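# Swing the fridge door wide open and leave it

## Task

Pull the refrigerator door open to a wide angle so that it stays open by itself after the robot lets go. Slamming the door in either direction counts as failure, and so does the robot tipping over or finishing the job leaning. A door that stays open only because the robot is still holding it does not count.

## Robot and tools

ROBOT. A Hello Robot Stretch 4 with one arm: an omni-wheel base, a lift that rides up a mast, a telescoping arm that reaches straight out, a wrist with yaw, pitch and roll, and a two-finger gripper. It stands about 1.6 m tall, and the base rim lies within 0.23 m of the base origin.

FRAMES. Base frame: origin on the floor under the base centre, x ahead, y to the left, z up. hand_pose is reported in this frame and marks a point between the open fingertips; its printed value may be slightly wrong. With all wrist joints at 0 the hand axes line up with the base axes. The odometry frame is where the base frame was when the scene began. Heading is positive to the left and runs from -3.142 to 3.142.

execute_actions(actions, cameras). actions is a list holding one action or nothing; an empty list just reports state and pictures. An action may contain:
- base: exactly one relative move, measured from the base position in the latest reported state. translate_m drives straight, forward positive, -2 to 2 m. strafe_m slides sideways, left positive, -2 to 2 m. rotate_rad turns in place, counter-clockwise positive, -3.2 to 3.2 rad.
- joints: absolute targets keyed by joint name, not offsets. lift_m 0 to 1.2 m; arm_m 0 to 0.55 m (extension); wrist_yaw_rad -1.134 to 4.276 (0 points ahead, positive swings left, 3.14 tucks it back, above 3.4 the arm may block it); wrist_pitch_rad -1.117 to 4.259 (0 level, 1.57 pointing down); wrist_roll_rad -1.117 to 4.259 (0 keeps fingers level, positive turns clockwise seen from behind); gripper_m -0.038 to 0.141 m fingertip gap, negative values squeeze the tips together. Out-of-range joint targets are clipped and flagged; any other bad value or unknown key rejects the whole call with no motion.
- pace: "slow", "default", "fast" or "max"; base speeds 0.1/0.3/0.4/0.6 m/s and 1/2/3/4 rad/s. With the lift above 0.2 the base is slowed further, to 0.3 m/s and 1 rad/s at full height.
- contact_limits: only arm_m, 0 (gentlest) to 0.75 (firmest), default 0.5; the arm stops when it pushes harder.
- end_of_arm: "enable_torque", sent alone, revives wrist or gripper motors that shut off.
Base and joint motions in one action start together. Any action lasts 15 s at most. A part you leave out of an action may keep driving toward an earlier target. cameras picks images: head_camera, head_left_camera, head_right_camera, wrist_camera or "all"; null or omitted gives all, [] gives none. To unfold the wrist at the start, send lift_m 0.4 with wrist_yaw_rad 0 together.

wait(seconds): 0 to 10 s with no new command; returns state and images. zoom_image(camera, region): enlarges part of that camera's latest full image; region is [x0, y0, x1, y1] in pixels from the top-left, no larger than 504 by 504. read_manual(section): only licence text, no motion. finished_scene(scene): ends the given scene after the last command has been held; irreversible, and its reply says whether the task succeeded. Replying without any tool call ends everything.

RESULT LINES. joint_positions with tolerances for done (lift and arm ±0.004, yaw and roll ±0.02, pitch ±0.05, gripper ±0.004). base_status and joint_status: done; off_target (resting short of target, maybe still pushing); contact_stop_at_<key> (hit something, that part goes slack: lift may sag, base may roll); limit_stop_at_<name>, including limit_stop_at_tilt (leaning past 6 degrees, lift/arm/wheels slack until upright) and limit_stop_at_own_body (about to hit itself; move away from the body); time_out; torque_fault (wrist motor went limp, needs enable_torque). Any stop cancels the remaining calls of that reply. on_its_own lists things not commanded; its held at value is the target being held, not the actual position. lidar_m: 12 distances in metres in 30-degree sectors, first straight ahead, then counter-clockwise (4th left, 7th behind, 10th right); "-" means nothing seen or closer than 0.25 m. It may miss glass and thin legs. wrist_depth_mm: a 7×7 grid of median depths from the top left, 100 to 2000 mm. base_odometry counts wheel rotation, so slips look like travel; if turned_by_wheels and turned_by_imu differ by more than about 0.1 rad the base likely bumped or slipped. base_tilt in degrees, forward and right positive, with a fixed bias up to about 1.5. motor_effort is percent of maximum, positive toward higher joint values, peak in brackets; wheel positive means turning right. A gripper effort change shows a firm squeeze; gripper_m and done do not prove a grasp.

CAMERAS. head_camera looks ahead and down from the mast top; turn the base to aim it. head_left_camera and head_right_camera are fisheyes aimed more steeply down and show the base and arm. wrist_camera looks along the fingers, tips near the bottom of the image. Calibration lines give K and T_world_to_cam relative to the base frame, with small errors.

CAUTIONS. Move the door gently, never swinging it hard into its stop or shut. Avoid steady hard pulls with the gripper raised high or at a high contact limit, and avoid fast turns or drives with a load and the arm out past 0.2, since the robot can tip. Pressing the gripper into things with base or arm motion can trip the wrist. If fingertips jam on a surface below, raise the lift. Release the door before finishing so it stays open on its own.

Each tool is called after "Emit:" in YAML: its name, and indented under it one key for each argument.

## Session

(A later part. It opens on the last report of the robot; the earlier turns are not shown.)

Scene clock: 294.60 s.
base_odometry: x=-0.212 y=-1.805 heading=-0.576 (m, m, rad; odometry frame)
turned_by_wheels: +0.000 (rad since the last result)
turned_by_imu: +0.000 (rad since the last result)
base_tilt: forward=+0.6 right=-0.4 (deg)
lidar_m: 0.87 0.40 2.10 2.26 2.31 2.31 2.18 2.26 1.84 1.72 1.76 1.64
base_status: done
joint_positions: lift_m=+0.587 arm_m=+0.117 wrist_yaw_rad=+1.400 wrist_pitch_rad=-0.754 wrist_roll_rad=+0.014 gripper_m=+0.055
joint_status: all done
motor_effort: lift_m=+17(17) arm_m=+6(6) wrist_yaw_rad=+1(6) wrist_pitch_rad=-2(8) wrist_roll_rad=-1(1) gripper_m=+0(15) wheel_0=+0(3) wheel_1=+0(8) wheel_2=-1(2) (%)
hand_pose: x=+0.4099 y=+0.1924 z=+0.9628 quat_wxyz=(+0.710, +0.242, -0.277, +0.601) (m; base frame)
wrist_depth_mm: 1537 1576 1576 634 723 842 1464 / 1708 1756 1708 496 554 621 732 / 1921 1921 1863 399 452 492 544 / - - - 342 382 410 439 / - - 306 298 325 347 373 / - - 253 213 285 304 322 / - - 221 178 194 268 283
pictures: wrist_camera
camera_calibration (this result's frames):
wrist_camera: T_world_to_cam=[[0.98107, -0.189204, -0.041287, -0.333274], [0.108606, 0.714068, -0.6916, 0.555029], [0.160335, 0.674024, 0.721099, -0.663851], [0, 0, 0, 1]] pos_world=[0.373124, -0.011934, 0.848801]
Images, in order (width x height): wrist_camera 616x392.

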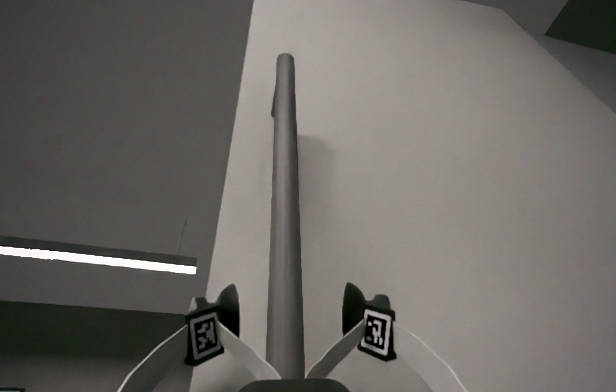

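Emit:
execute_actions:
  actions:
    - {"base": {"strafe_m": -0.06}, "joints": {"arm_m": 0.108}, "pace": "fast"}

Scene clock: 303.37 s.
base_odometry: x=-0.244 y=-1.855 heading=-0.576 (m, m, rad; odometry frame)
turned_by_wheels: +0.000 (rad since the last result)
turned_by_imu: +0.000 (rad since the last result)
base_tilt: forward=+0.7 right=-0.5 (deg)
lidar_m: 1.31 0.44 0.51 2.30 2.35 2.28 2.17 2.25 1.78 1.66 1.70 1.64
base_status: done
joint_positions: lift_m=+0.587 arm_m=+0.109 wrist_yaw_rad=+1.400 wrist_pitch_rad=-0.754 wrist_roll_rad=+0.014 gripper_m=+0.055
joint_status: all done
motor_effort: lift_m=+17(17) arm_m=-6(5) wrist_yaw_rad=+1(2) wrist_pitch_rad=-2(2) wrist_roll_rad=-1(2) gripper_m=-1(1) wheel_0=-2(9) wheel_1=+2(11) wheel_2=-1(0) (%)
hand_pose: x=+0.4019 y=+0.1924 z=+0.9627 quat_wxyz=(+0.710, +0.242, -0.277, +0.601) (m; base frame)
wrist_depth_mm: 1576 1618 1576 788 904 1576 1537 / 1756 1756 1756 627 691 778 1008 / 1921 1983 1921 512 559 621 683 / - - - 436 473 508 554 / - - - 379 410 433 462 / - - 315 327 355 382 404 / - - 278 239 192 338 355
pictures: head_camera, head_left_camera, head_right_camera, wrist_camera
camera_calibration (this result's frames):
wrist_camera: T_world_to_cam=[[0.981108, -0.189005, -0.0412846, -0.325515], [0.108443, 0.714007, -0.691689, 0.556003], [0.16021, 0.674145, 0.721014, -0.662481], [0, 0, 0, 1]] pos_world=[0.365207, -0.0119061, 0.848801]
Images, in order (width x height): head_camera 420x560, head_left_camera 420x672, head_right_camera 420x672, wrist_camera 616x392.

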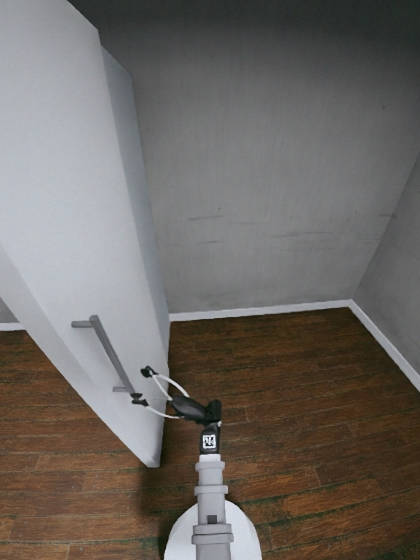

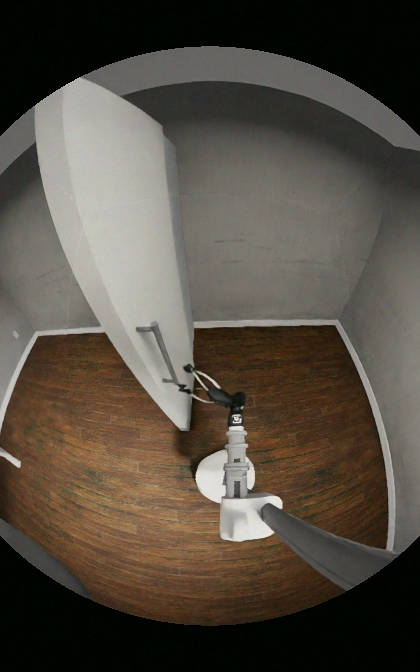

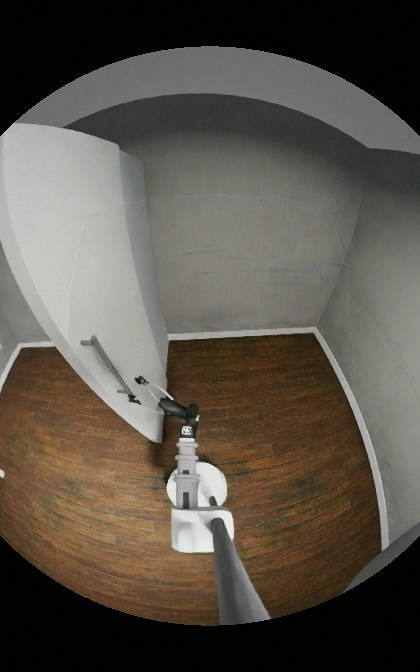

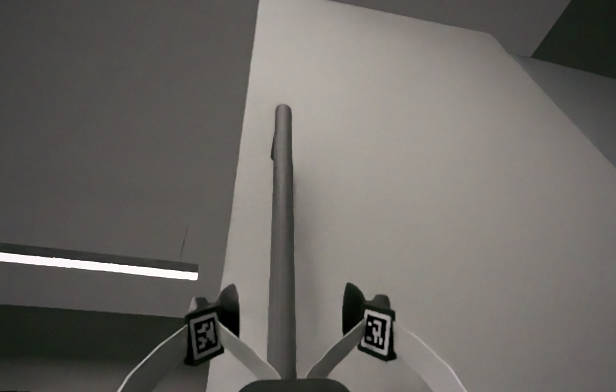

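Emit:
execute_actions:
  actions: []

Scene clock: 306.33 s.
base_odometry: x=-0.244 y=-1.855 heading=-0.576 (m, m, rad; odometry frame)
turned_by_wheels: +0.000 (rad since the last result)
turned_by_imu: +0.000 (rad since the last result)
base_tilt: forward=+0.7 right=-0.6 (deg)
lidar_m: 1.29 0.44 0.53 2.32 2.37 2.32 2.19 2.26 1.78 1.66 1.71 1.62
base_status: done
joint_positions: lift_m=+0.587 arm_m=+0.109 wrist_yaw_rad=+1.400 wrist_pitch_rad=-0.754 wrist_roll_rad=+0.014 gripper_m=+0.055
joint_status: all done
motor_effort: lift_m=+17(17) arm_m=-6(5) wrist_yaw_rad=+1(2) wrist_pitch_rad=-2(2) wrist_roll_rad=-1(2) gripper_m=-1(1) wheel_0=-2(9) wheel_1=+2(11) wheel_2=+0(0) (%)
hand_pose: x=+0.4019 y=+0.1924 z=+0.9627 quat_wxyz=(+0.710, +0.242, -0.277, +0.601) (m; base frame)
wrist_depth_mm: 1576 1576 1576 798 904 1618 1537 / 1756 1708 1756 627 699 778 1008 / 1921 1983 1921 512 564 615 691 / - - - 436 473 508 554 / - - - 379 407 436 469 / - - 315 327 357 382 402 / - - 278 238 193 338 355
pictures: head_camera, head_left_camera, head_right_camera, wrist_camera
camera_calibration (this result's frames):
wrist_camera: T_world_to_cam=[[0.981108, -0.189005, -0.0412847, -0.325515], [0.108443, 0.714007, -0.691689, 0.556003], [0.16021, 0.674145, 0.721014, -0.662481], [0, 0, 0, 1]] pos_world=[0.365206, -0.0119062, 0.848801]
Images, in order (width x height): head_camera 420x560, head_left_camera 420x672, head_right_camera 420x672, wrist_camera 616x392.

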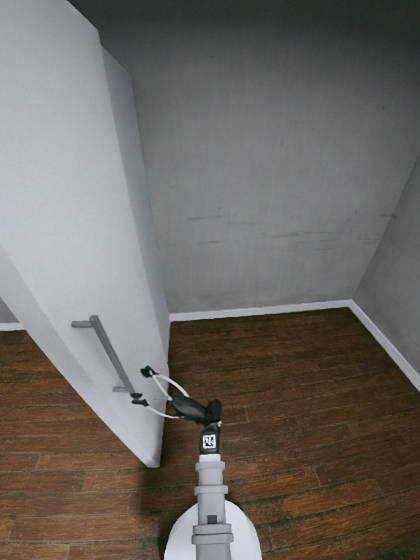

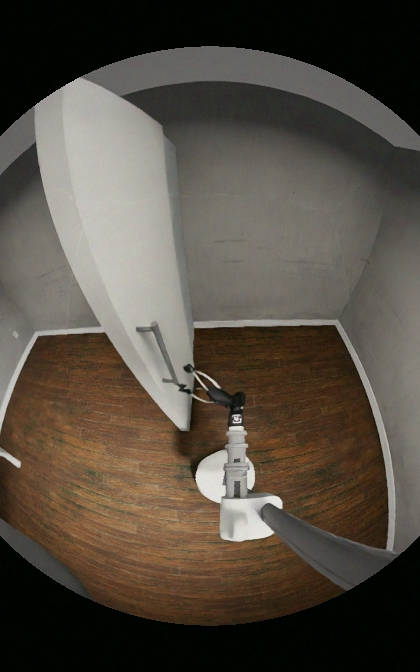

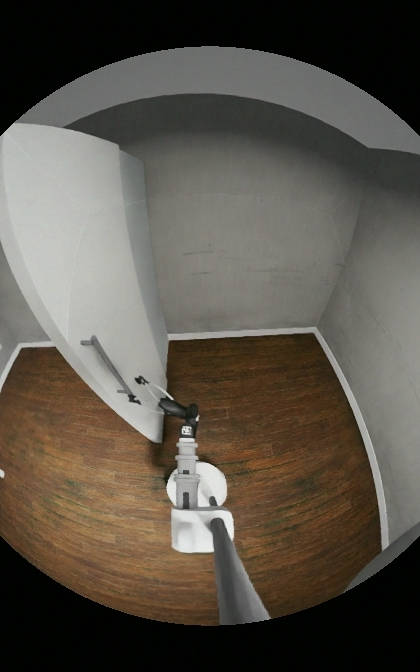

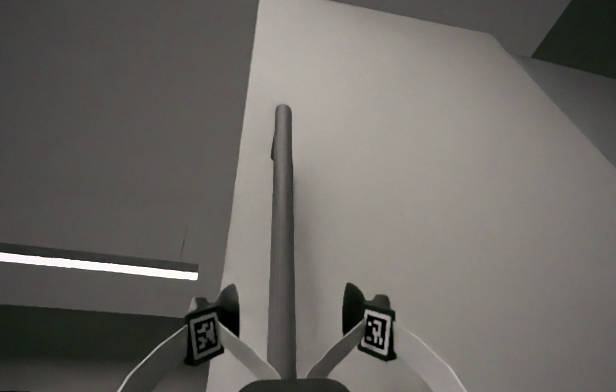

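Emit:
finished_scene:
  scene: 2

The scene is finished: the task was done.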